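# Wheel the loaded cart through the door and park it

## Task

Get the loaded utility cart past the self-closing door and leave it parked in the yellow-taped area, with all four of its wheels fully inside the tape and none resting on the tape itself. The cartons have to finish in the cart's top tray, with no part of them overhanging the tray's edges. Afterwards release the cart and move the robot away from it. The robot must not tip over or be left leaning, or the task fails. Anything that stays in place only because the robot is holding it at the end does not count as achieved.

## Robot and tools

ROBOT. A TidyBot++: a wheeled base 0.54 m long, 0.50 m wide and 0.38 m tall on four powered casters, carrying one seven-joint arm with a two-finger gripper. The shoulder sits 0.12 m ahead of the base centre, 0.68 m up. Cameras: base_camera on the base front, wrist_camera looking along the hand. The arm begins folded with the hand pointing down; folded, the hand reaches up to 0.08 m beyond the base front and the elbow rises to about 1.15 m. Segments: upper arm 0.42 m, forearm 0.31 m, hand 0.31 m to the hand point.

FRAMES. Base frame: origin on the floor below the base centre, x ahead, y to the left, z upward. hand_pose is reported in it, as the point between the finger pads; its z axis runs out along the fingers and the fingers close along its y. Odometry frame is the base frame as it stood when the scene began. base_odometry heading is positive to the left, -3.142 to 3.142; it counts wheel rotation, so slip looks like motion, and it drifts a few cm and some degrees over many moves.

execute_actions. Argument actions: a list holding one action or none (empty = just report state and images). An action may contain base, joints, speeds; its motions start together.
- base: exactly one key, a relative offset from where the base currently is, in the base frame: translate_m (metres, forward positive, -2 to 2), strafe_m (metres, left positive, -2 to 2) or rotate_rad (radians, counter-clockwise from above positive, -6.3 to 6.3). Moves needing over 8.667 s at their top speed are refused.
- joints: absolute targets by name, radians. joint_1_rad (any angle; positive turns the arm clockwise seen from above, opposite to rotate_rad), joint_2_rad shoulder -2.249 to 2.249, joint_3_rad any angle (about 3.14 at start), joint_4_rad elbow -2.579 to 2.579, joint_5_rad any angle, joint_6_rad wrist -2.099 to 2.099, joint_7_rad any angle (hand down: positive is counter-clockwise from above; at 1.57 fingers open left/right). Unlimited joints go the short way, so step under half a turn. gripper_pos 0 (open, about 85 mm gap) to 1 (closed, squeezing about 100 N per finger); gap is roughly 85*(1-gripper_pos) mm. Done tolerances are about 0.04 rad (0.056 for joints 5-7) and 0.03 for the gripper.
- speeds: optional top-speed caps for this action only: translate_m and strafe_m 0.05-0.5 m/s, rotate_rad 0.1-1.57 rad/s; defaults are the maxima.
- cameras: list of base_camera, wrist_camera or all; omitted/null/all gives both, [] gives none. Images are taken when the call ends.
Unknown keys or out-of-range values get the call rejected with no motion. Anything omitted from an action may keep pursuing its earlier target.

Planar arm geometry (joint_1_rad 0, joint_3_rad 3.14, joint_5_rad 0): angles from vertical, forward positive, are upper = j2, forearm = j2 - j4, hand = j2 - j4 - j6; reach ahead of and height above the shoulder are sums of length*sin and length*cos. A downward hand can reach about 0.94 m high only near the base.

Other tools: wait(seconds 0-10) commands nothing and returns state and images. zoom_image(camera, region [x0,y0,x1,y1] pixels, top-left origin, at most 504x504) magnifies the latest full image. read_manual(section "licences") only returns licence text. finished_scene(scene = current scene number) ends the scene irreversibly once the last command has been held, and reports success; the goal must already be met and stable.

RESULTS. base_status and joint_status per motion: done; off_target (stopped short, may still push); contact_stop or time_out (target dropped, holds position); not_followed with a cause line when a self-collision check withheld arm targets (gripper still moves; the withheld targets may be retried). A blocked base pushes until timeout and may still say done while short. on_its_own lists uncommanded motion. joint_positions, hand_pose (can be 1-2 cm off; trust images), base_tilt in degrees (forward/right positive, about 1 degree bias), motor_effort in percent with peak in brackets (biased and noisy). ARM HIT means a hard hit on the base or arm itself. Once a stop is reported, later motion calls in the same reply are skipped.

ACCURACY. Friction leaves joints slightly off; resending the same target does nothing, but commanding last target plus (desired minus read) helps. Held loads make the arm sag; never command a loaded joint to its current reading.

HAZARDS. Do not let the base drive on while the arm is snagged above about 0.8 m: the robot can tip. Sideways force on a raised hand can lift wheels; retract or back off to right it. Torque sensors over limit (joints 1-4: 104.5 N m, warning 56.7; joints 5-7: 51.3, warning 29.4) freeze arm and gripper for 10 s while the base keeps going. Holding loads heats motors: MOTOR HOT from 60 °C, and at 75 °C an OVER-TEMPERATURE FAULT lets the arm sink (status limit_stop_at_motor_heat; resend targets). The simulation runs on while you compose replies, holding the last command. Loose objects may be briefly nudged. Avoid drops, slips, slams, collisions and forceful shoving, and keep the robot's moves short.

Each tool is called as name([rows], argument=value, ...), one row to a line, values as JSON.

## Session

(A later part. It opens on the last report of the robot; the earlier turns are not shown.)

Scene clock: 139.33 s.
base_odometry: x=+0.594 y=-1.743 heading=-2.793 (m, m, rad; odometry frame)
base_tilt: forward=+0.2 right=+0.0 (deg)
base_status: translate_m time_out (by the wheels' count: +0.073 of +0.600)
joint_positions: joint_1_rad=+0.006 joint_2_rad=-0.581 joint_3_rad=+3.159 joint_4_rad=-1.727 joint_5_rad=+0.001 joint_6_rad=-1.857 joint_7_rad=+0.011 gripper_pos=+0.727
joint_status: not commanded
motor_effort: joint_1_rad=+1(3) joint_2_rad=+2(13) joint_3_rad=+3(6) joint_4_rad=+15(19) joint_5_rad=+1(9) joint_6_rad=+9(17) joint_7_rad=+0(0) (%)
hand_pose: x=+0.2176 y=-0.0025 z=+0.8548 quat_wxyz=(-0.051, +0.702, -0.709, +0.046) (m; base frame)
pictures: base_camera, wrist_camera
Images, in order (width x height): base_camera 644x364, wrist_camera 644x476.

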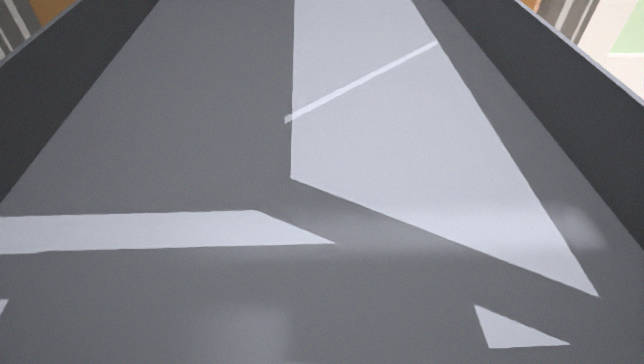

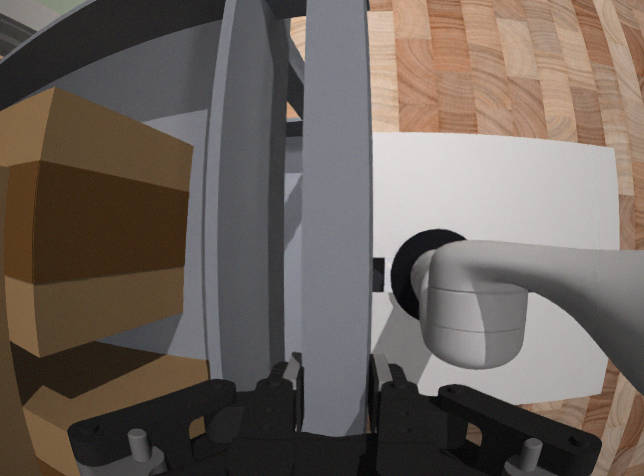

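execute_actions([
  {"base":{"translate_m":-0.8},"speeds":{"translate_m":0.2}},
], cameras=[])

execute_actions([
  {"joints":{"gripper_pos":0.3}},
], cameras=[])

execute_actions([
  {"joints":{"joint_2_rad":-0.55,"joint_4_rad":-1.5,"joint_6_rad":-2.05}},
], cameras=[])

execute_actions([
  {"base":{"translate_m":-0.1}},
], cameras=[])

execute_actions([
  {"base":{"strafe_m":-0.6}},
], cameras=[])

execute_actions([
  {"base":{"translate_m":1.35},"joints":{"joint_7_rad":3.14}},
])

Scene clock: 151.63 s.
base_odometry: x=+1.346 y=-1.469 heading=-2.793 (m, m, rad; odometry frame)
base_tilt: forward=+0.2 right=+0.0 (deg)
base_status: done
joint_positions: joint_1_rad=-0.018 joint_2_rad=-0.556 joint_3_rad=+3.141 joint_4_rad=-1.725 joint_5_rad=-0.010 joint_6_rad=-1.816 joint_7_rad=+0.011 gripper_pos=+0.727
joint_status: not commanded
motor_effort: joint_1_rad=+4(6) joint_2_rad=-2(15) joint_3_rad=+6(9) joint_4_rad=+14(18) joint_5_rad=+8(9) joint_6_rad=+4(11) joint_7_rad=-2(7) (%)
hand_pose: x=+0.2346 y=+0.0067 z=+0.8547 quat_wxyz=(-0.059, +0.716, -0.693, +0.052) (m; base frame)
pictures: none
No camera images: the call's "cameras" was empty. Leave "cameras" out to get every camera's image.

Scene clock: 152.57 s.
base_odometry: x=+1.346 y=-1.469 heading=-2.793 (m, m, rad; odometry frame)
base_tilt: forward=+0.2 right=+0.0 (deg)
base_status: not commanded
joint_positions: joint_1_rad=-0.008 joint_2_rad=-0.580 joint_3_rad=+3.150 joint_4_rad=-1.735 joint_5_rad=-0.010 joint_6_rad=-1.816 joint_7_rad=+0.011 gripper_pos=+0.300
joint_status: all done
motor_effort: joint_1_rad=+0(4) joint_2_rad=+4(5) joint_3_rad=+1(7) joint_4_rad=+17(21) joint_5_rad=-1(8) joint_6_rad=+2(5) joint_7_rad=+1(2) (%)
hand_pose: x=+0.2288 y=+0.0038 z=+0.8541 quat_wxyz=(-0.065, +0.710, -0.699, +0.056) (m; base frame)
pictures: none
No camera images: the call's "cameras" was empty. Leave "cameras" out to get every camera's image.

Scene clock: 153.83 s.
base_odometry: x=+1.346 y=-1.469 heading=-2.793 (m, m, rad; odometry frame)
base_tilt: forward=+0.2 right=+0.0 (deg)
base_status: not commanded
joint_positions: joint_1_rad=-0.008 joint_2_rad=-0.578 joint_3_rad=+3.150 joint_4_rad=-1.512 joint_5_rad=-0.010 joint_6_rad=-2.017 joint_7_rad=+0.011 gripper_pos=+0.300
joint_status: all done
motor_effort: joint_1_rad=-1(1) joint_2_rad=+6(7) joint_3_rad=+1(1) joint_4_rad=+15(18) joint_5_rad=-1(1) joint_6_rad=+2(3) joint_7_rad=+1(1) (%)
hand_pose: x=+0.2011 y=+0.0033 z=+0.9157 quat_wxyz=(-0.072, +0.710, -0.698, +0.063) (m; base frame)
pictures: none
No camera images: the call's "cameras" was empty. Leave "cameras" out to get every camera's image.

Scene clock: 155.10 s.
base_odometry: x=+1.440 y=-1.435 heading=-2.793 (m, m, rad; odometry frame)
base_tilt: forward=+0.2 right=+0.0 (deg)
base_status: done
joint_positions: joint_1_rad=-0.008 joint_2_rad=-0.564 joint_3_rad=+3.150 joint_4_rad=-1.512 joint_5_rad=-0.010 joint_6_rad=-2.018 joint_7_rad=+0.011 gripper_pos=+0.300
joint_status: not commanded
motor_effort: joint_1_rad=-1(0) joint_2_rad=+5(10) joint_3_rad=+1(2) joint_4_rad=+15(15) joint_5_rad=-1(2) joint_6_rad=+2(3) joint_7_rad=+1(1) (%)
hand_pose: x=+0.2040 y=+0.0033 z=+0.9145 quat_wxyz=(-0.067, +0.710, -0.698, +0.058) (m; base frame)
pictures: none
No camera images: the call's "cameras" was empty. Leave "cameras" out to get every camera's image.

Scene clock: 157.67 s.
base_odometry: x=+1.235 y=-0.871 heading=-2.794 (m, m, rad; odometry frame)
base_tilt: forward=+0.2 right=+0.1 (deg)
base_status: done
joint_positions: joint_1_rad=-0.008 joint_2_rad=-0.564 joint_3_rad=+3.150 joint_4_rad=-1.512 joint_5_rad=-0.010 joint_6_rad=-2.018 joint_7_rad=+0.011 gripper_pos=+0.300
joint_status: not commanded
motor_effort: joint_1_rad=+0(0) joint_2_rad=+5(5) joint_3_rad=+1(3) joint_4_rad=+15(16) joint_5_rad=-2(0) joint_6_rad=+1(3) joint_7_rad=+1(1) (%)
hand_pose: x=+0.2040 y=+0.0033 z=+0.9145 quat_wxyz=(-0.067, +0.710, -0.698, +0.058) (m; base frame)
pictures: none
No camera images: the call's "cameras" was empty. Leave "cameras" out to get every camera's image.

Scene clock: 161.73 s.
base_odometry: x=-0.034 y=-1.330 heading=-2.794 (m, m, rad; odometry frame)
base_tilt: forward=+0.2 right=+0.0 (deg)
base_status: done
joint_positions: joint_1_rad=-0.008 joint_2_rad=-0.559 joint_3_rad=+3.150 joint_4_rad=-1.511 joint_5_rad=-0.010 joint_6_rad=-2.018 joint_7_rad=+3.115 gripper_pos=+0.300
joint_status: all done
motor_effort: joint_1_rad=-1(1) joint_2_rad=+6(9) joint_3_rad=+1(1) joint_4_rad=+15(16) joint_5_rad=-2(1) joint_6_rad=+1(2) joint_7_rad=+1(1) (%)
hand_pose: x=+0.2051 y=+0.0033 z=+0.9141 quat_wxyz=(+0.055, +0.712, +0.697, +0.066) (m; base frame)
pictures: base_camera, wrist_camera
Images, in order (width x height): base_camera 644x364, wrist_camera 644x476.

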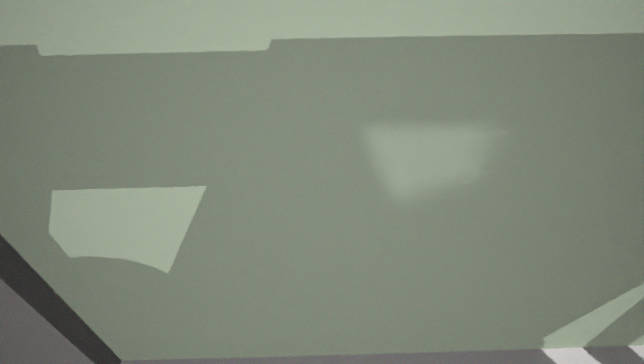

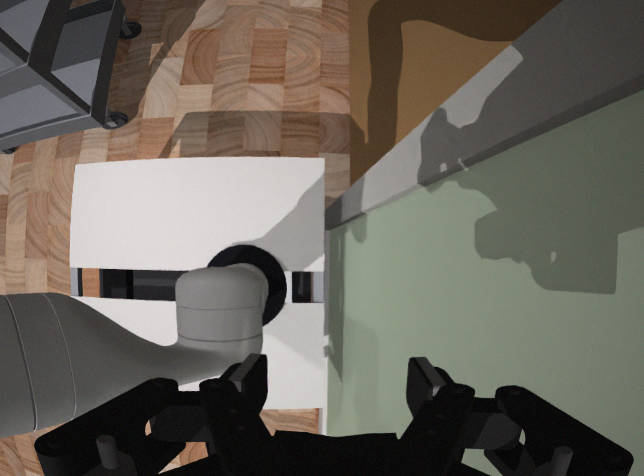

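execute_actions([
  {"base":{"strafe_m":0.55},"speeds":{"strafe_m":0.25},"joints":{"joint_7_rad":1.57,"gripper_pos":1,"joint_2_rad":-0.9,"joint_4_rad":-2.5,"joint_6_rad":-1.3,"joint_1_rad":0.5}},
])

execute_actions([
  {"joints":{"joint_6_rad":-0.4}},
])

execute_actions([
  {"joints":{"joint_2_rad":-0.2,"joint_4_rad":-2.4,"joint_6_rad":0.4}},
])

Scene clock: 167.70 s.
base_odometry: x=+0.153 y=-1.848 heading=-2.794 (m, m, rad; odometry frame)
base_tilt: forward=+0.2 right=+0.0 (deg)
base_status: done
joint_positions: joint_1_rad=+0.393 joint_2_rad=-0.813 joint_3_rad=+3.150 joint_4_rad=-2.319 joint_5_rad=-0.012 joint_6_rad=-1.446 joint_7_rad=+1.857 gripper_pos=+0.999
joint_status: joint_1_rad not_followed (moved +0.402 of +0.508); joint_2_rad not_followed (moved -0.254 of -0.341); joint_4_rad not_followed (moved -0.808 of -0.989); joint_6_rad not_followed (moved +0.572 of +0.718); joint_7_rad not_followed (moved -1.259 of -1.545); the others done
motor_effort: joint_1_rad=+0(3) joint_2_rad=+9(14) joint_3_rad=+2(2) joint_4_rad=+19(22) joint_5_rad=-1(3) joint_6_rad=+1(11) joint_7_rad=+1(3) (%)
hand_pose: x=+0.1824 y=-0.0213 z=+0.6856 quat_wxyz=(+0.023, +0.994, -0.057, +0.092) (m; base frame)
pictures: base_camera, wrist_camera
joint command not followed: on one or more control steps a check withheld the commanded joint targets, and the robot was not sent them on those steps. On the call's last step the targets were still withheld.
cause: the commanded joint targets would bring two parts of the arm too close to each other (its gripper and another part of the arm, with the joints from joint_2_rad to joint_7_rad between them); next, command targets that bring no two parts of the arm closer together.
Images, in order (width x height): base_camera 644x364, wrist_camera 644x476.

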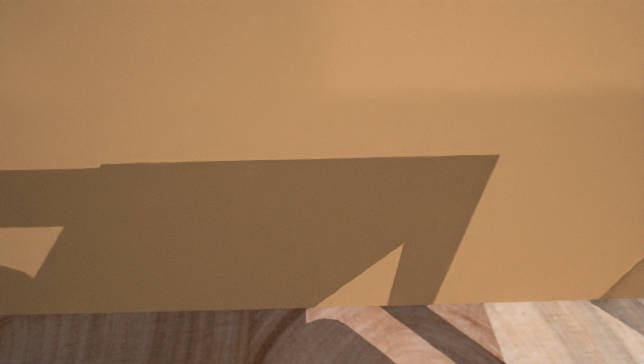

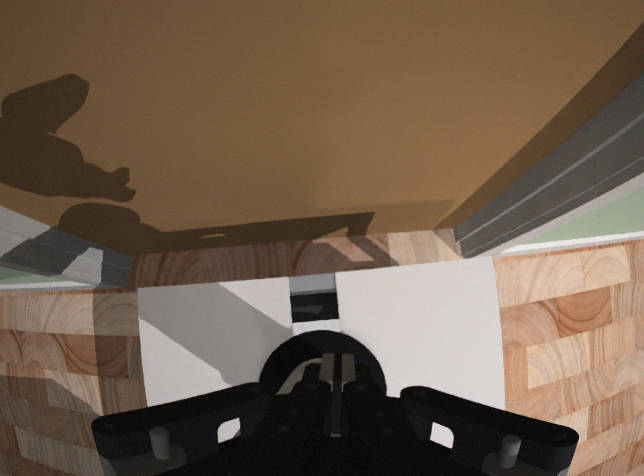

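Scene clock: 169.67 s.
base_odometry: x=+0.153 y=-1.848 heading=-2.794 (m, m, rad; odometry frame)
base_tilt: forward=+0.2 right=+0.0 (deg)
base_status: not commanded
joint_positions: joint_1_rad=+0.481 joint_2_rad=-0.874 joint_3_rad=+3.150 joint_4_rad=-2.487 joint_5_rad=-0.012 joint_6_rad=-0.417 joint_7_rad=+1.613 gripper_pos=+0.999
joint_status: all done
on_its_own: joint_1_rad moved +0.087 to your old target +0.500; joint_2_rad moved -0.061 to your old target -0.900; joint_4_rad moved -0.168 to your old target -2.500; joint_7_rad moved -0.244 to your old target +1.570
motor_effort: joint_1_rad=+0(1) joint_2_rad=+7(10) joint_3_rad=+1(2) joint_4_rad=+23(23) joint_5_rad=-1(1) joint_6_rad=+6(8) joint_7_rad=+1(1) (%)
hand_pose: x=+0.3592 y=-0.1246 z=+0.8006 quat_wxyz=(+0.130, +0.828, -0.192, +0.511) (m; base frame)
pictures: base_camera, wrist_camera
joint command not followed: on one or more control steps a check withheld the commanded joint targets, and the robot was not sent them on those steps.
cause: the commanded joint targets would bring two parts of the arm too close to each other (the joints from joint_2_rad to joint_7_rad lie between them); next, command targets that bring no two parts of the arm closer together.
Images, in order (width x height): base_camera 644x364, wrist_camera 644x476.

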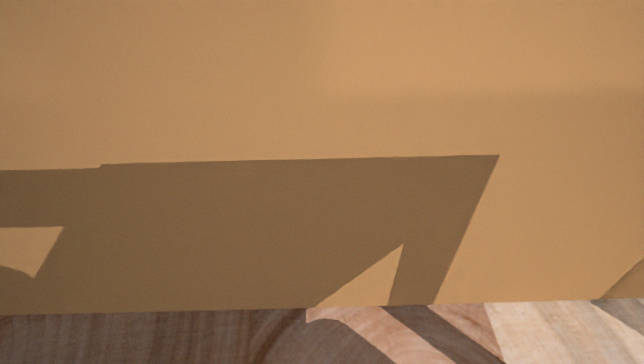

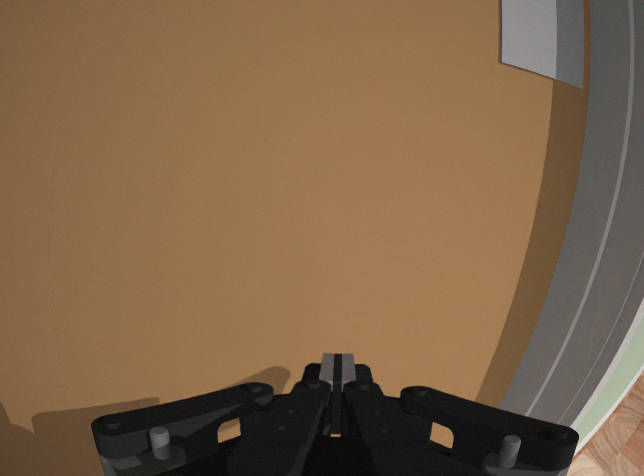

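Scene clock: 171.63 s.
base_odometry: x=+0.153 y=-1.848 heading=-2.794 (m, m, rad; odometry frame)
base_tilt: forward=+0.2 right=+0.0 (deg)
base_status: not commanded
joint_positions: joint_1_rad=+0.515 joint_2_rad=-0.228 joint_3_rad=+3.165 joint_4_rad=-2.415 joint_5_rad=-0.011 joint_6_rad=+0.357 joint_7_rad=+1.613 gripper_pos=+0.999
joint_status: all done
motor_effort: joint_1_rad=-5(8) joint_2_rad=-11(18) joint_3_rad=-3(5) joint_4_rad=+24(32) joint_5_rad=+1(5) joint_6_rad=+9(18) joint_7_rad=+0(1) (%)
hand_pose: x=+0.5160 y=-0.2378 z=+0.8303 quat_wxyz=(+0.171, +0.767, -0.201, +0.585) (m; base frame)
pictures: base_camera, wrist_camera
Images, in order (width x height): base_camera 644x364, wrist_camera 644x476.

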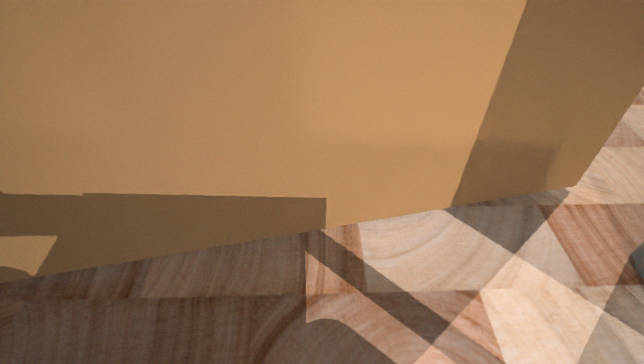

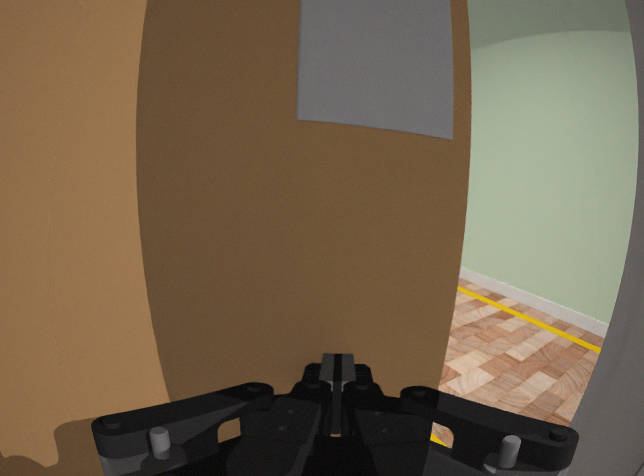

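execute_actions([
  {"joints":{"joint_1_rad":0,"joint_2_rad":0.45,"joint_4_rad":-1.8,"joint_6_rad":0.5}},
], cameras=[])

execute_actions([
  {"base":{"translate_m":0.25},"speeds":{"translate_m":0.15},"joints":{"joint_1_rad":-0.5}},
])

execute_actions([
  {"base":{"translate_m":0.3},"speeds":{"translate_m":0.15},"joints":{"joint_1_rad":-0.75,"joint_2_rad":-0.1,"joint_4_rad":-2.3,"joint_6_rad":0.4}},
])

Scene clock: 176.17 s.
base_odometry: x=+0.153 y=-1.848 heading=-2.794 (m, m, rad; odometry frame)
base_tilt: forward=+0.2 right=+0.0 (deg)
base_status: not commanded
joint_positions: joint_1_rad=-0.006 joint_2_rad=+0.440 joint_3_rad=+3.157 joint_4_rad=-1.813 joint_5_rad=-0.011 joint_6_rad=+0.464 joint_7_rad=+1.613 gripper_pos=+0.999
joint_status: all done
motor_effort: joint_1_rad=-1(22) joint_2_rad=-39(41) joint_3_rad=+0(17) joint_4_rad=+20(31) joint_5_rad=-1(4) joint_6_rad=+7(13) joint_7_rad=+2(1) (%)
hand_pose: x=+0.8464 y=-0.0053 z=+0.7967 quat_wxyz=(+0.017, +0.780, +0.010, +0.626) (m; base frame)
pictures: none
No camera images: the call's "cameras" was empty. Leave "cameras" out to get every camera's image.

Scene clock: 178.50 s.
base_odometry: x=-0.082 y=-1.933 heading=-2.793 (m, m, rad; odometry frame)
base_tilt: forward=+0.2 right=+0.0 (deg)
base_status: done
joint_positions: joint_1_rad=-0.502 joint_2_rad=+0.431 joint_3_rad=+3.163 joint_4_rad=-1.808 joint_5_rad=-0.023 joint_6_rad=+0.466 joint_7_rad=+1.612 gripper_pos=+0.999
joint_status: all done
motor_effort: joint_1_rad=-1(42) joint_2_rad=-39(41) joint_3_rad=+0(29) joint_4_rad=+19(36) joint_5_rad=-1(10) joint_6_rad=+8(13) joint_7_rad=+1(2) (%)
hand_pose: x=+0.7639 y=+0.3368 z=+0.8070 quat_wxyz=(-0.137, +0.750, +0.193, +0.617) (m; base frame)
pictures: base_camera, wrist_camera
Images, in order (width x height): base_camera 644x364, wrist_camera 644x476.

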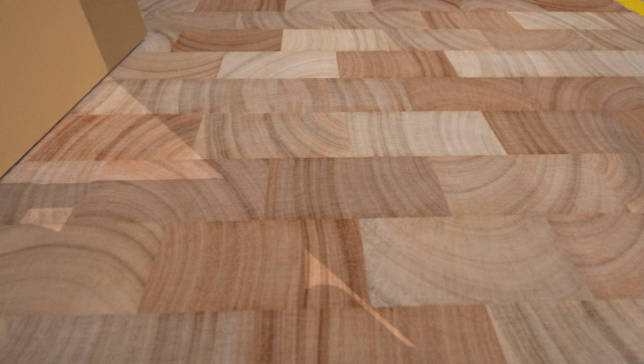

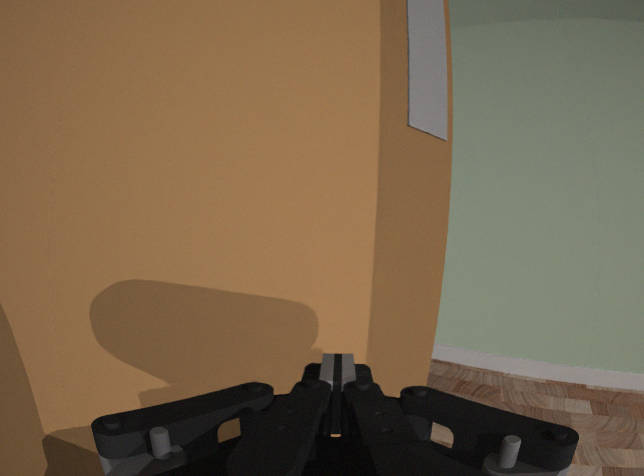

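Scene clock: 181.13 s.
base_odometry: x=-0.364 y=-2.036 heading=-2.793 (m, m, rad; odometry frame)
base_tilt: forward=+0.2 right=+0.0 (deg)
base_status: done
joint_positions: joint_1_rad=-0.703 joint_2_rad=-0.122 joint_3_rad=+3.204 joint_4_rad=-2.334 joint_5_rad=-0.023 joint_6_rad=+0.409 joint_7_rad=+1.612 gripper_pos=+0.999
joint_status: joint_1_rad off_target (ended at -0.703, target -0.750); the others done
motor_effort: joint_1_rad=-10(22) joint_2_rad=-14(40) joint_3_rad=-8(19) joint_4_rad=+25(31) joint_5_rad=+2(7) joint_6_rad=+9(12) joint_7_rad=+1(2) (%)
hand_pose: x=+0.5249 y=+0.2994 z=+0.8393 quat_wxyz=(-0.189, +0.744, +0.250, +0.591) (m; base frame)
pictures: base_camera, wrist_camera
Images, in order (width x height): base_camera 644x364, wrist_camera 644x476.

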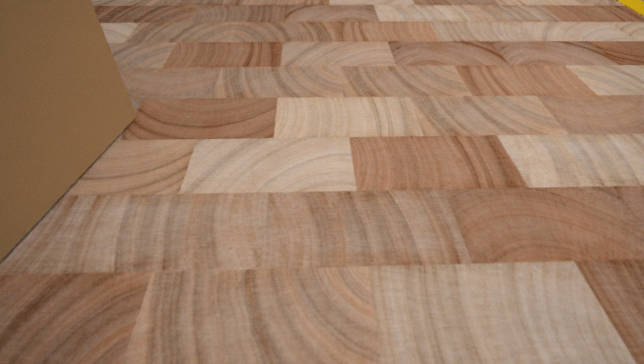

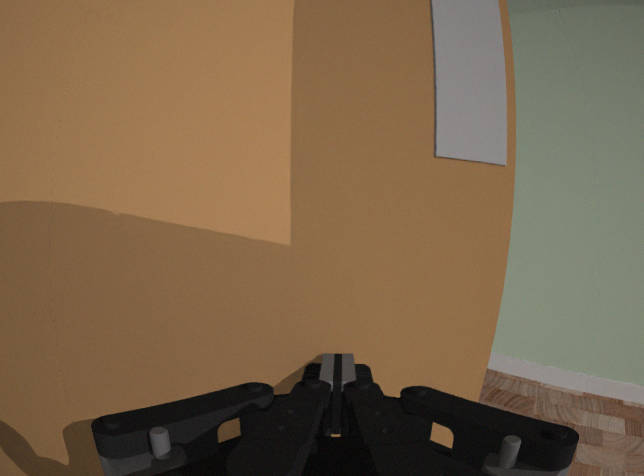

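execute_actions([
  {"base":{"strafe_m":0.09},"speeds":{"strafe_m":0.1},"joints":{"joint_1_rad":1.1,"joint_6_rad":-0.1}},
], cameras=["wrist_camera"])

execute_actions([
  {"joints":{"joint_2_rad":-0.35,"joint_6_rad":-1.1}},
], cameras=[])

execute_actions([
  {"joints":{"joint_1_rad":3.14,"gripper_pos":0}},
], cameras=[])

execute_actions([
  {"joints":{"joint_2_rad":0.5,"joint_4_rad":-0.9,"joint_6_rad":-0.8}},
], cameras=["wrist_camera"])

Scene clock: 187.70 s.
base_odometry: x=-0.333 y=-2.120 heading=-2.793 (m, m, rad; odometry frame)
base_tilt: forward=+0.2 right=+0.0 (deg)
base_status: done
joint_positions: joint_1_rad=+1.084 joint_2_rad=-0.117 joint_3_rad=+3.167 joint_4_rad=-2.309 joint_5_rad=-0.022 joint_6_rad=-0.065 joint_7_rad=+1.612 gripper_pos=+0.999
joint_status: all done
motor_effort: joint_1_rad=-1(14) joint_2_rad=-17(22) joint_3_rad=+1(11) joint_4_rad=+19(29) joint_5_rad=-1(4) joint_6_rad=+7(10) joint_7_rad=+1(1) (%)
hand_pose: x=+0.3201 y=-0.4000 z=+0.7195 quat_wxyz=(+0.227, +0.773, -0.469, +0.363) (m; base frame)
pictures: wrist_camera
Images, in order (width x height): wrist_camera 644x476.

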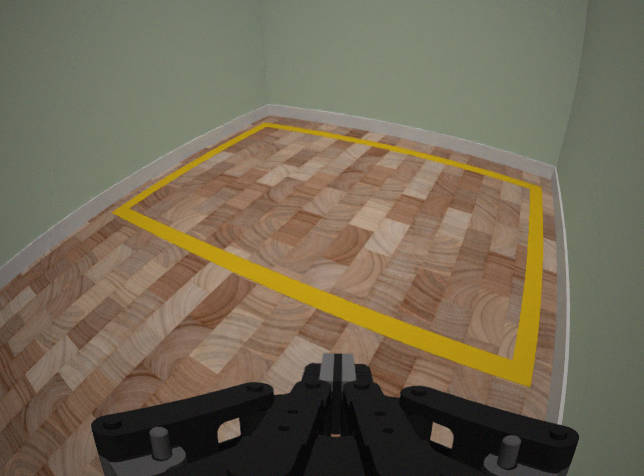

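Scene clock: 189.13 s.
base_odometry: x=-0.333 y=-2.120 heading=-2.793 (m, m, rad; odometry frame)
base_tilt: forward=+0.2 right=+0.0 (deg)
base_status: not commanded
joint_positions: joint_1_rad=+1.084 joint_2_rad=-0.333 joint_3_rad=+3.167 joint_4_rad=-2.308 joint_5_rad=-0.022 joint_6_rad=-1.080 joint_7_rad=+1.612 gripper_pos=+0.999
joint_status: all done
motor_effort: joint_1_rad=+0(1) joint_2_rad=-5(17) joint_3_rad=+1(1) joint_4_rad=+17(19) joint_5_rad=-1(2) joint_6_rad=+1(6) joint_7_rad=+1(1) (%)
hand_pose: x=+0.2058 y=-0.1565 z=+0.6460 quat_wxyz=(+0.012, +0.858, -0.512, +0.044) (m; base frame)
pictures: none
No camera images: the call's "cameras" was empty. Leave "cameras" out to get every camera's image.

Scene clock: 192.27 s.
base_odometry: x=-0.333 y=-2.120 heading=-2.793 (m, m, rad; odometry frame)
base_tilt: forward=+0.2 right=+0.0 (deg)
base_status: not commanded
joint_positions: joint_1_rad=+3.122 joint_2_rad=-0.333 joint_3_rad=+3.167 joint_4_rad=-2.308 joint_5_rad=-0.022 joint_6_rad=-1.080 joint_7_rad=+1.612 gripper_pos=+0.000
joint_status: all done
motor_effort: joint_1_rad=+0(0) joint_2_rad=-5(5) joint_3_rad=+1(1) joint_4_rad=+17(17) joint_5_rad=-2(2) joint_6_rad=+1(1) joint_7_rad=+1(1) (%)
hand_pose: x=-0.0598 y=-0.0070 z=+0.6460 quat_wxyz=(+0.044, +0.014, -0.999, +0.013) (m; base frame)
pictures: none
No camera images: the call's "cameras" was empty. Leave "cameras" out to get every camera's image.

Scene clock: 194.93 s.
base_odometry: x=-0.333 y=-2.120 heading=-2.793 (m, m, rad; odometry frame)
base_tilt: forward=+0.2 right=+0.1 (deg)
base_status: not commanded
joint_positions: joint_1_rad=+3.122 joint_2_rad=+0.479 joint_3_rad=+3.167 joint_4_rad=-0.914 joint_5_rad=-0.022 joint_6_rad=-0.834 joint_7_rad=+1.612 gripper_pos=+0.000
joint_status: all done
motor_effort: joint_1_rad=-1(0) joint_2_rad=-43(42) joint_3_rad=+0(0) joint_4_rad=+22(23) joint_5_rad=-2(2) joint_6_rad=+6(6) joint_7_rad=+1(1) (%)
hand_pose: x=-0.6310 y=-0.0071 z=+0.9209 quat_wxyz=(+0.441, +0.017, -0.897, -0.004) (m; base frame)
pictures: wrist_camera
Images, in order (width x height): wrist_camera 644x476.

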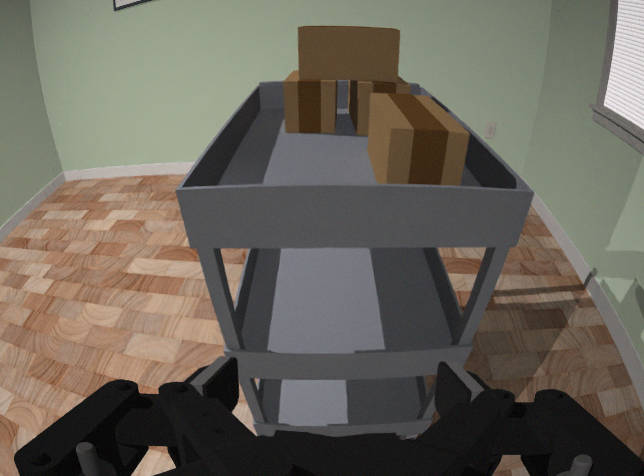

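execute_actions([
  {"joints":{"joint_1_rad":2.94,"joint_2_rad":1.15,"joint_4_rad":-1.0,"joint_6_rad":0.6}},
], cameras=["wrist_camera"])

Scene clock: 199.20 s.
base_odometry: x=-0.333 y=-2.120 heading=-2.793 (m, m, rad; odometry frame)
base_tilt: forward=+0.2 right=+0.0 (deg)
base_status: not commanded
joint_positions: joint_1_rad=+2.951 joint_2_rad=+1.148 joint_3_rad=+3.167 joint_4_rad=-0.992 joint_5_rad=-0.022 joint_6_rad=+0.566 joint_7_rad=+1.612 gripper_pos=+0.000
joint_status: all done
motor_effort: joint_1_rad=+0(2) joint_2_rad=-60(62) joint_3_rad=+0(1) joint_4_rad=+21(23) joint_5_rad=-1(2) joint_6_rad=+8(9) joint_7_rad=+1(1) (%)
hand_pose: x=-0.8258 y=-0.1699 z=+0.6842 quat_wxyz=(+0.705, +0.076, -0.704, +0.043) (m; base frame)
pictures: wrist_camera
Images, in order (width x height): wrist_camera 644x476.

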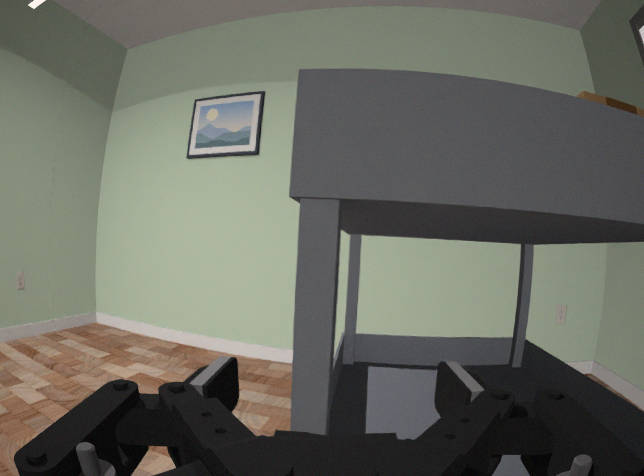

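execute_actions([
  {"base":{"translate_m":-0.1},"speeds":{"translate_m":0.1},"joints":{"joint_1_rad":2.9}},
], cameras=["wrist_camera"])

execute_actions([
  {"joints":{"gripper_pos":1}},
], cameras=[])

execute_actions([
  {"base":{"translate_m":0.4},"speeds":{"translate_m":0.12}},
])

Scene clock: 202.90 s.
base_odometry: x=-0.239 y=-2.086 heading=-2.793 (m, m, rad; odometry frame)
base_tilt: forward=+0.1 right=+0.0 (deg)
base_status: done
joint_positions: joint_1_rad=+2.909 joint_2_rad=+1.148 joint_3_rad=+3.167 joint_4_rad=-0.992 joint_5_rad=-0.022 joint_6_rad=+0.566 joint_7_rad=+1.612 gripper_pos=+0.000
joint_status: all done
motor_effort: joint_1_rad=+0(3) joint_2_rad=-61(61) joint_3_rad=+1(0) joint_4_rad=+21(22) joint_5_rad=-1(1) joint_6_rad=+8(9) joint_7_rad=+1(1) (%)
hand_pose: x=-0.8179 y=-0.2089 z=+0.6842 quat_wxyz=(+0.704, +0.090, -0.702, +0.058) (m; base frame)
pictures: wrist_camera
Images, in order (width x height): wrist_camera 644x476.

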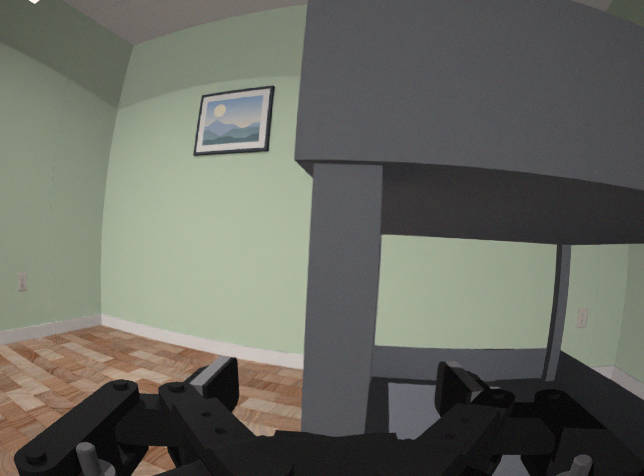

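Scene clock: 204.00 s.
base_odometry: x=-0.239 y=-2.086 heading=-2.793 (m, m, rad; odometry frame)
base_tilt: forward=+0.2 right=+0.0 (deg)
base_status: not commanded
joint_positions: joint_1_rad=+2.911 joint_2_rad=+1.148 joint_3_rad=+3.167 joint_4_rad=-0.993 joint_5_rad=-0.022 joint_6_rad=+0.568 joint_7_rad=+1.605 gripper_pos=+0.729
joint_status: gripper_pos off_target (ended at +0.729, target +1.000)
motor_effort: joint_1_rad=-4(5) joint_2_rad=-61(61) joint_3_rad=+0(1) joint_4_rad=+22(23) joint_5_rad=+3(4) joint_6_rad=+7(8) joint_7_rad=+2(4) (%)
hand_pose: x=-0.8181 y=-0.2074 z=+0.6842 quat_wxyz=(+0.704, +0.087, -0.702, +0.060) (m; base frame)
pictures: none
No camera images: the call's "cameras" was empty. Leave "cameras" out to get every camera's image.

Scene clock: 207.93 s.
base_odometry: x=-0.615 y=-2.222 heading=-2.794 (m, m, rad; odometry frame)
base_tilt: forward=+0.2 right=+0.0 (deg)
base_status: done
joint_positions: joint_1_rad=+2.957 joint_2_rad=+1.150 joint_3_rad=+3.167 joint_4_rad=-0.992 joint_5_rad=-0.022 joint_6_rad=+0.571 joint_7_rad=+1.596 gripper_pos=+0.742
joint_status: not commanded
motor_effort: joint_1_rad=-10(18) joint_2_rad=-59(66) joint_3_rad=-2(5) joint_4_rad=+22(23) joint_5_rad=+4(5) joint_6_rad=+8(11) joint_7_rad=+4(4) (%)
hand_pose: x=-0.8268 y=-0.1638 z=+0.6838 quat_wxyz=(+0.706, +0.067, -0.704, +0.047) (m; base frame)
pictures: base_camera, wrist_camera
Images, in order (width x height): base_camera 644x364, wrist_camera 644x476.

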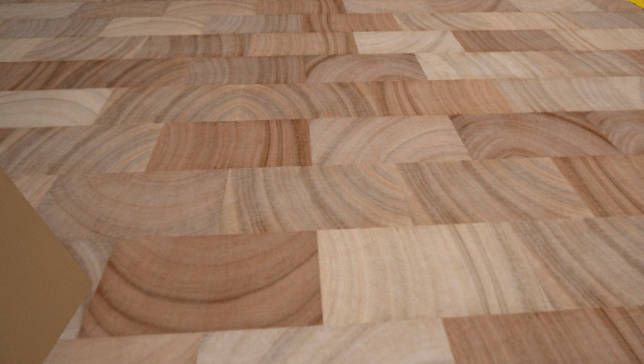

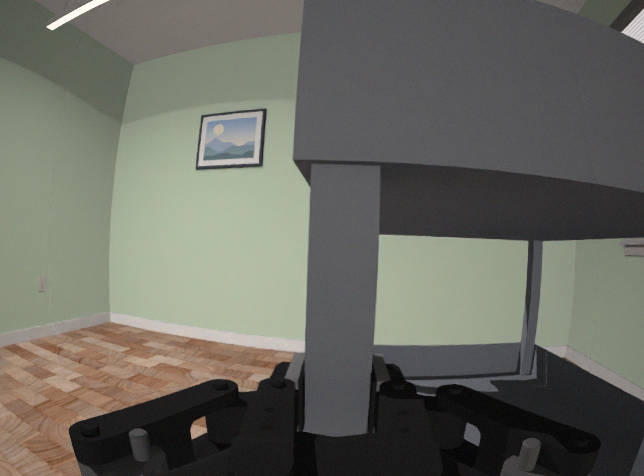

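execute_actions([
  {"joints":{"gripper_pos":0,"joint_1_rad":2.95}},
], cameras=[])

execute_actions([
  {"joints":{"joint_2_rad":0.8,"joint_4_rad":-1.8,"joint_6_rad":0.9}},
], cameras=[])

execute_actions([
  {"joints":{"joint_1_rad":3.16,"joint_2_rad":0.36,"joint_4_rad":-0.76,"joint_6_rad":-1.53,"joint_7_rad":0.17}},
], cameras=[])

execute_actions([
  {"base":{"translate_m":-0.38},"speeds":{"translate_m":0.15}},
], cameras=["wrist_camera"])

Scene clock: 213.77 s.
base_odometry: x=-0.615 y=-2.222 heading=-2.794 (m, m, rad; odometry frame)
base_tilt: forward=+0.2 right=+0.0 (deg)
base_status: not commanded
joint_positions: joint_1_rad=+2.954 joint_2_rad=+1.150 joint_3_rad=+3.167 joint_4_rad=-0.992 joint_5_rad=-0.022 joint_6_rad=+0.571 joint_7_rad=+1.596 gripper_pos=+0.000
joint_status: all done
motor_effort: joint_1_rad=-1(11) joint_2_rad=-60(61) joint_3_rad=+1(2) joint_4_rad=+21(22) joint_5_rad=-1(4) joint_6_rad=+8(8) joint_7_rad=+1(4) (%)
hand_pose: x=-0.8263 y=-0.1669 z=+0.6838 quat_wxyz=(+0.705, +0.069, -0.704, +0.048) (m; base frame)
pictures: none
No camera images: the call's "cameras" was empty. Leave "cameras" out to get every camera's image.

Scene clock: 215.83 s.
base_odometry: x=-0.615 y=-2.222 heading=-2.794 (m, m, rad; odometry frame)
base_tilt: forward=+0.2 right=+0.0 (deg)
base_status: not commanded
joint_positions: joint_1_rad=+2.954 joint_2_rad=+0.824 joint_3_rad=+3.167 joint_4_rad=-1.787 joint_5_rad=-0.022 joint_6_rad=+0.864 joint_7_rad=+1.596 gripper_pos=+0.000
joint_status: all done
motor_effort: joint_1_rad=+0(0) joint_2_rad=-47(60) joint_3_rad=+1(0) joint_4_rad=+15(21) joint_5_rad=-1(1) joint_6_rad=+7(9) joint_7_rad=+1(1) (%)
hand_pose: x=-0.6451 y=-0.1268 z=+0.6419 quat_wxyz=(+0.641, +0.070, -0.763, +0.038) (m; base frame)
pictures: none
No camera images: the call's "cameras" was empty. Leave "cameras" out to get every camera's image.

Scene clock: 218.63 s.
base_odometry: x=-0.615 y=-2.222 heading=-2.794 (m, m, rad; odometry frame)
base_tilt: forward=+0.2 right=+0.0 (deg)
base_status: not commanded
joint_positions: joint_1_rad=+3.142 joint_2_rad=+0.367 joint_3_rad=+3.167 joint_4_rad=-0.768 joint_5_rad=-0.022 joint_6_rad=-1.500 joint_7_rad=+0.212 gripper_pos=+0.000
joint_status: all done
motor_effort: joint_1_rad=-1(1) joint_2_rad=-35(49) joint_3_rad=+0(0) joint_4_rad=+19(22) joint_5_rad=-1(2) joint_6_rad=+4(7) joint_7_rad=+1(2) (%)
hand_pose: x=-0.4681 y=+0.0034 z=+0.9350 quat_wxyz=(+0.193, -0.615, -0.748, +0.160) (m; base frame)
pictures: none
No camera images: the call's "cameras" was empty. Leave "cameras" out to get every camera's image.

Scene clock: 221.83 s.
base_odometry: x=-0.257 y=-2.093 heading=-2.795 (m, m, rad; odometry frame)
base_tilt: forward=+0.2 right=+0.0 (deg)
base_status: done
joint_positions: joint_1_rad=+3.143 joint_2_rad=+0.364 joint_3_rad=+3.167 joint_4_rad=-0.768 joint_5_rad=-0.022 joint_6_rad=-1.501 joint_7_rad=+0.212 gripper_pos=+0.000
joint_status: not commanded
motor_effort: joint_1_rad=-1(1) joint_2_rad=-35(39) joint_3_rad=+0(0) joint_4_rad=+19(20) joint_5_rad=-1(1) joint_6_rad=+4(5) joint_7_rad=+1(1) (%)
hand_pose: x=-0.4675 y=+0.0039 z=+0.9364 quat_wxyz=(+0.194, -0.615, -0.747, +0.161) (m; base frame)
pictures: wrist_camera
Images, in order (width x height): wrist_camera 644x476.

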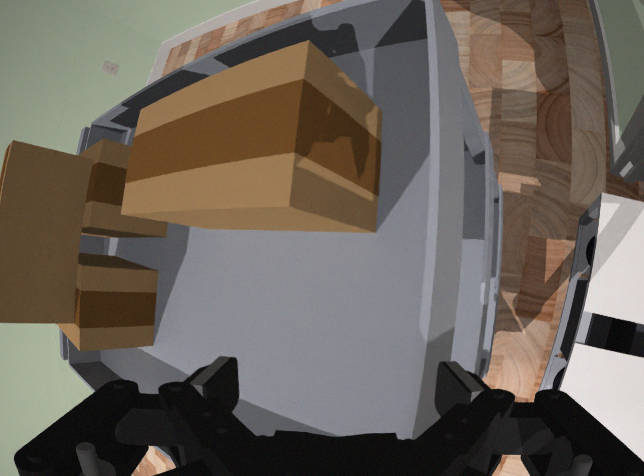

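execute_actions([
  {"joints":{"joint_2_rad":0.33,"joint_4_rad":-1.07,"joint_6_rad":-1.3,"joint_7_rad":0.08}},
], cameras=["wrist_camera"])

execute_actions([
  {"joints":{"gripper_pos":1}},
], cameras=[])

execute_actions([
  {"joints":{"joint_7_rad":-0.25}},
], cameras=["wrist_camera"])

Scene clock: 225.60 s.
base_odometry: x=-0.257 y=-2.093 heading=-2.795 (m, m, rad; odometry frame)
base_tilt: forward=+0.1 right=+0.0 (deg)
base_status: not commanded
joint_positions: joint_1_rad=+3.143 joint_2_rad=+0.357 joint_3_rad=+3.167 joint_4_rad=-1.059 joint_5_rad=-0.022 joint_6_rad=-1.335 joint_7_rad=+0.124 gripper_pos=+0.000
joint_status: all done
motor_effort: joint_1_rad=+0(1) joint_2_rad=-36(37) joint_3_rad=+0(1) joint_4_rad=+20(21) joint_5_rad=-1(1) joint_6_rad=+4(3) joint_7_rad=+1(1) (%)
hand_pose: x=-0.4575 y=+0.0048 z=+0.8364 quat_wxyz=(+0.142, -0.658, -0.728, +0.132) (m; base frame)
pictures: wrist_camera
Images, in order (width x height): wrist_camera 644x476.

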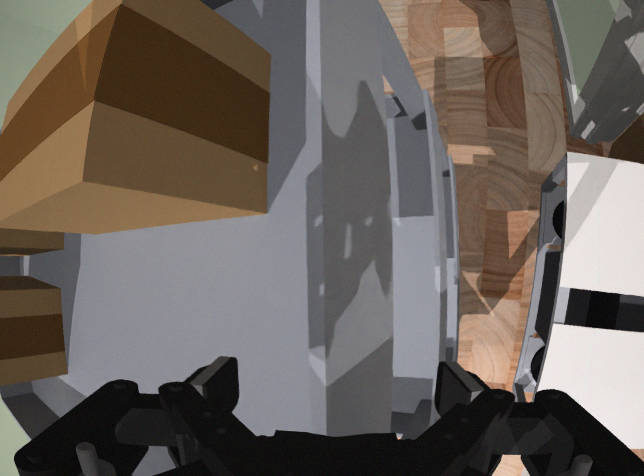

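Scene clock: 226.70 s.
base_odometry: x=-0.257 y=-2.093 heading=-2.795 (m, m, rad; odometry frame)
base_tilt: forward=+0.2 right=+0.0 (deg)
base_status: not commanded
joint_positions: joint_1_rad=+3.143 joint_2_rad=+0.353 joint_3_rad=+3.167 joint_4_rad=-1.064 joint_5_rad=-0.022 joint_6_rad=-1.335 joint_7_rad=+0.124 gripper_pos=+0.797
joint_status: gripper_pos off_target (ended at +0.797, target +1.000)
motor_effort: joint_1_rad=+1(2) joint_2_rad=-37(40) joint_3_rad=+2(3) joint_4_rad=+22(25) joint_5_rad=-2(3) joint_6_rad=+11(13) joint_7_rad=-1(1) (%)
hand_pose: x=-0.4555 y=+0.0052 z=+0.8368 quat_wxyz=(+0.142, -0.658, -0.728, +0.131) (m; base frame)
pictures: none
No camera images: the call's "cameras" was empty. Leave "cameras" out to get every camera's image.

Scene clock: 227.80 s.
base_odometry: x=-0.257 y=-2.093 heading=-2.795 (m, m, rad; odometry frame)
base_tilt: forward=+0.1 right=+0.0 (deg)
base_status: not commanded
joint_positions: joint_1_rad=+3.123 joint_2_rad=+0.344 joint_3_rad=+3.147 joint_4_rad=-1.069 joint_5_rad=+0.032 joint_6_rad=-1.356 joint_7_rad=-0.132 gripper_pos=+0.797
joint_status: joint_7_rad off_target (ended at -0.132, target -0.250)
motor_effort: joint_1_rad=+8(9) joint_2_rad=-34(37) joint_3_rad=+7(7) joint_4_rad=+20(22) joint_5_rad=-4(10) joint_6_rad=+14(15) joint_7_rad=-10(13) (%)
hand_pose: x=-0.4467 y=+0.0004 z=+0.8373 quat_wxyz=(+0.134, -0.734, -0.653, +0.129) (m; base frame)
pictures: wrist_camera
Images, in order (width x height): wrist_camera 644x476.

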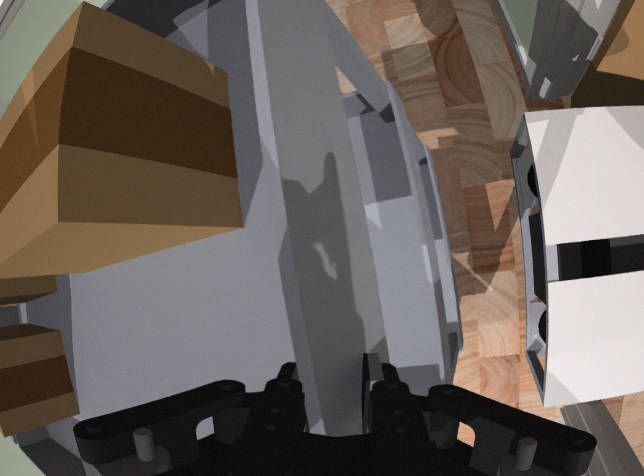

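Steerable. Pull.

execute_actions([
  {"base":{"translate_m":0.4},"speeds":{"translate_m":0.12}},
], cameras=["wrist_camera"])

execute_actions([
  {"base":{"translate_m":0.3},"speeds":{"translate_m":0.12}},
])

Scene clock: 233.23 s.
base_odometry: x=-0.634 y=-2.229 heading=-2.795 (m, m, rad; odometry frame)
base_tilt: forward=+0.2 right=+0.0 (deg)
base_status: done
joint_positions: joint_1_rad=+3.125 joint_2_rad=+0.339 joint_3_rad=+3.135 joint_4_rad=-1.078 joint_5_rad=+0.015 joint_6_rad=-1.351 joint_7_rad=-0.234 gripper_pos=+0.807
joint_status: not commanded
on_its_own: joint_7_rad moved -0.102 to your old target -0.250
motor_effort: joint_1_rad=+2(11) joint_2_rad=-34(46) joint_3_rad=+3(9) joint_4_rad=+22(24) joint_5_rad=+5(5) joint_6_rad=+13(16) joint_7_rad=+5(10) (%)
hand_pose: x=-0.4452 y=-0.0094 z=+0.8370 quat_wxyz=(+0.118, -0.764, -0.618, +0.143) (m; base frame)
pictures: wrist_camera
Images, in order (width x height): wrist_camera 644x476.

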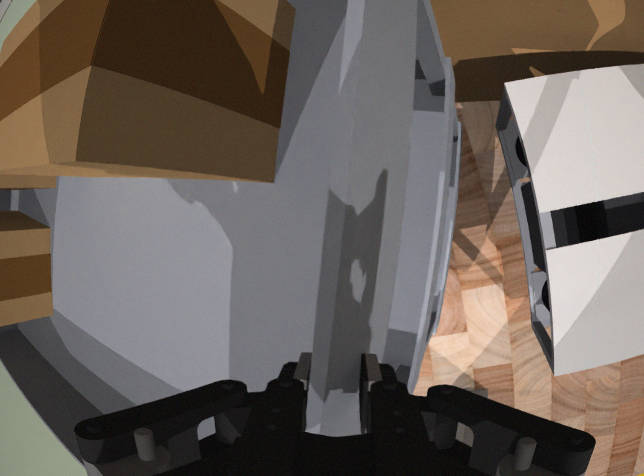

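Scene clock: 236.37 s.
base_odometry: x=-0.916 y=-2.331 heading=-2.795 (m, m, rad; odometry frame)
base_tilt: forward=+0.2 right=+0.0 (deg)
base_status: done
joint_positions: joint_1_rad=+3.145 joint_2_rad=+0.340 joint_3_rad=+3.136 joint_4_rad=-1.078 joint_5_rad=+0.014 joint_6_rad=-1.346 joint_7_rad=-0.234 gripper_pos=+0.809
joint_status: not commanded
motor_effort: joint_1_rad=-1(3) joint_2_rad=-34(43) joint_3_rad=+0(4) joint_4_rad=+22(23) joint_5_rad=-3(6) joint_6_rad=+14(15) joint_7_rad=-1(5) (%)
hand_pose: x=-0.4464 y=+0.0021 z=+0.8370 quat_wxyz=(+0.121, -0.770, -0.610, +0.143) (m; base frame)
pictures: base_camera, wrist_camera
Images, in order (width x height): base_camera 644x364, wrist_camera 644x476.

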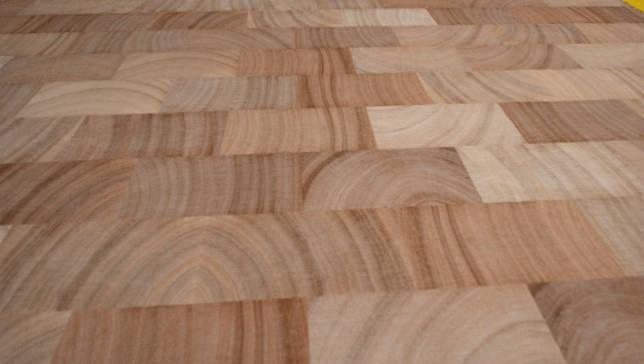

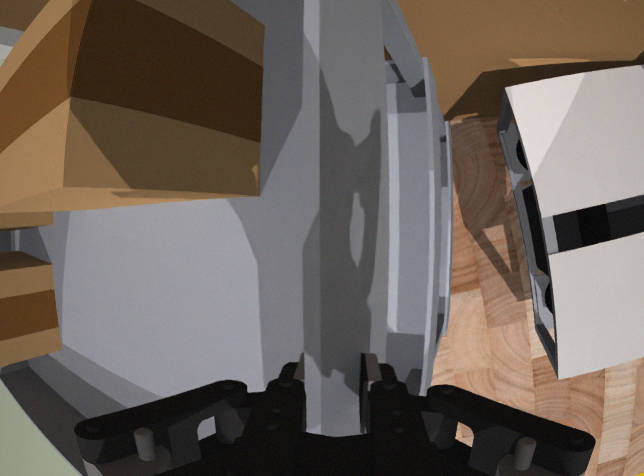

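execute_actions([
  {"base":{"strafe_m":-0.13},"speeds":{"strafe_m":0.08},"joints":{"joint_7_rad":0.08}},
], cameras=["wrist_camera"])

execute_actions([
  {"base":{"translate_m":0.55},"speeds":{"translate_m":0.12}},
])

Scene clock: 240.90 s.
base_odometry: x=-0.960 y=-2.209 heading=-2.795 (m, m, rad; odometry frame)
base_tilt: forward=+0.2 right=+0.0 (deg)
base_status: done
joint_positions: joint_1_rad=+3.247 joint_2_rad=+0.337 joint_3_rad=+3.209 joint_4_rad=-1.078 joint_5_rad=+0.017 joint_6_rad=-1.359 joint_7_rad=-0.004 gripper_pos=+0.809
joint_status: joint_7_rad off_target (ended at -0.004, target +0.080)
motor_effort: joint_1_rad=-17(20) joint_2_rad=-33(41) joint_3_rad=-11(13) joint_4_rad=+23(23) joint_5_rad=-5(6) joint_6_rad=+16(17) joint_7_rad=+8(12) (%)
hand_pose: x=-0.4353 y=+0.0946 z=+0.8373 quat_wxyz=(+0.152, -0.751, -0.634, +0.104) (m; base frame)
pictures: wrist_camera
Images, in order (width x height): wrist_camera 644x476.

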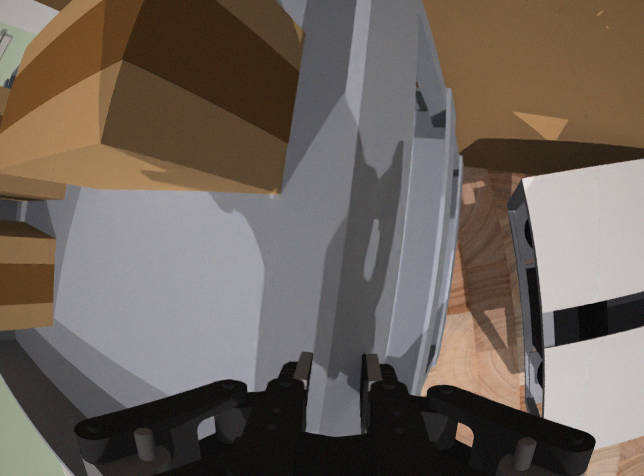

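Scene clock: 246.07 s.
base_odometry: x=-1.478 y=-2.396 heading=-2.794 (m, m, rad; odometry frame)
base_tilt: forward=+0.2 right=+0.0 (deg)
base_status: done
joint_positions: joint_1_rad=+3.056 joint_2_rad=+0.349 joint_3_rad=+3.096 joint_4_rad=-1.066 joint_5_rad=+0.002 joint_6_rad=-1.345 joint_7_rad=+0.104 gripper_pos=+0.809
joint_status: not commanded
on_its_own: joint_7_rad moved +0.108 to your old target +0.080
motor_effort: joint_1_rad=+22(22) joint_2_rad=-36(47) joint_3_rad=+15(16) joint_4_rad=+20(22) joint_5_rad=+4(13) joint_6_rad=+14(16) joint_7_rad=-8(9) (%)
hand_pose: x=-0.4464 y=-0.0713 z=+0.8374 quat_wxyz=(+0.128, -0.610, -0.769, +0.140) (m; base frame)
pictures: base_camera, wrist_camera
Images, in order (width x height): base_camera 644x364, wrist_camera 644x476.

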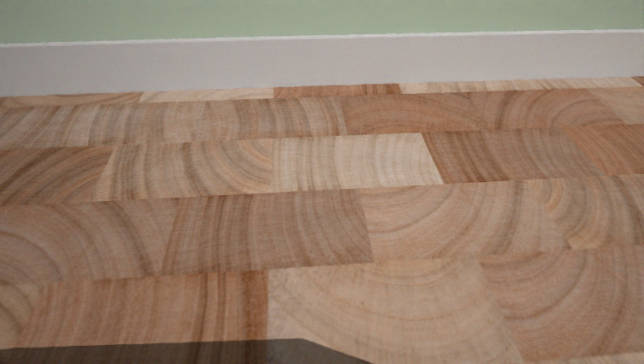

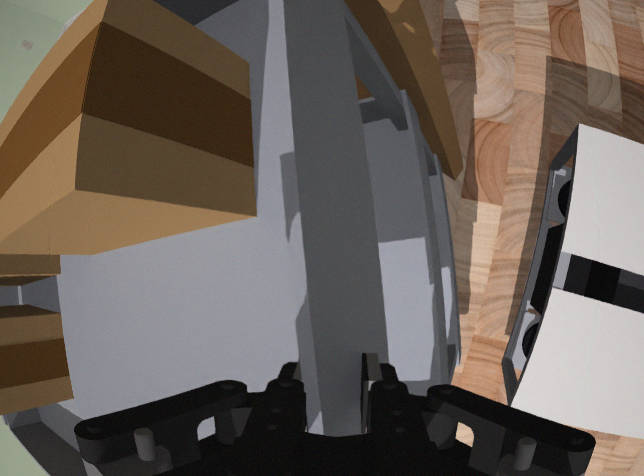

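execute_actions([
  {"base":{"translate_m":0.2},"speeds":{"translate_m":0.12}},
], cameras=[])

execute_actions([
  {"base":{"strafe_m":-0.6},"speeds":{"strafe_m":0.12}},
])

Scene clock: 250.20 s.
base_odometry: x=-1.666 y=-2.464 heading=-2.794 (m, m, rad; odometry frame)
base_tilt: forward=+0.2 right=+0.1 (deg)
base_status: done
joint_positions: joint_1_rad=+3.050 joint_2_rad=+0.339 joint_3_rad=+3.088 joint_4_rad=-1.076 joint_5_rad=-0.005 joint_6_rad=-1.358 joint_7_rad=+0.106 gripper_pos=+0.809
joint_status: not commanded
motor_effort: joint_1_rad=+22(26) joint_2_rad=-33(48) joint_3_rad=+16(19) joint_4_rad=+22(23) joint_5_rad=+6(9) joint_6_rad=+16(17) joint_7_rad=-8(9) (%)
hand_pose: x=-0.4373 y=-0.0801 z=+0.8373 quat_wxyz=(+0.119, -0.605, -0.775, +0.140) (m; base frame)
pictures: none
No camera images: the call's "cameras" was empty. Leave "cameras" out to get every camera's image.

Scene clock: 255.83 s.
base_odometry: x=-1.871 y=-1.900 heading=-2.794 (m, m, rad; odometry frame)
base_tilt: forward=+0.2 right=+0.0 (deg)
base_status: done
joint_positions: joint_1_rad=+3.198 joint_2_rad=+0.325 joint_3_rad=+3.186 joint_4_rad=-1.087 joint_5_rad=+0.018 joint_6_rad=-1.385 joint_7_rad=+0.078 gripper_pos=+0.822
joint_status: not commanded
motor_effort: joint_1_rad=-8(21) joint_2_rad=-34(34) joint_3_rad=-4(16) joint_4_rad=+21(26) joint_5_rad=+0(9) joint_6_rad=+14(22) joint_7_rad=+7(8) (%)
hand_pose: x=-0.4285 y=+0.0558 z=+0.8373 quat_wxyz=(+0.142, -0.703, -0.690, +0.098) (m; base frame)
pictures: base_camera, wrist_camera
Images, in order (width x height): base_camera 644x364, wrist_camera 644x476.

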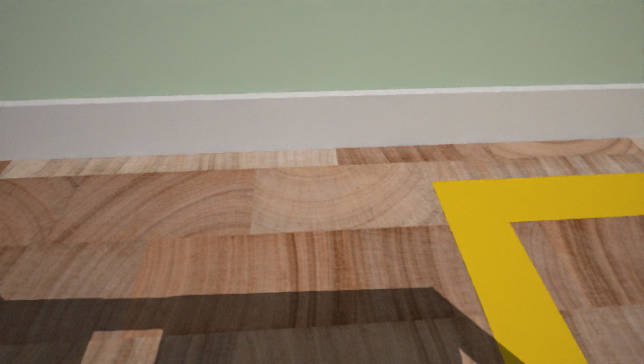

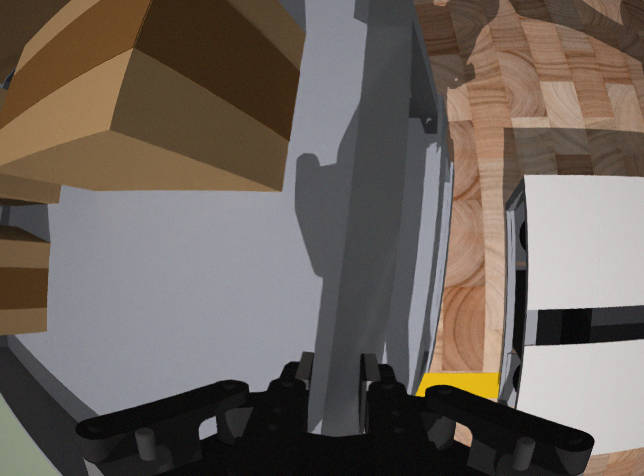

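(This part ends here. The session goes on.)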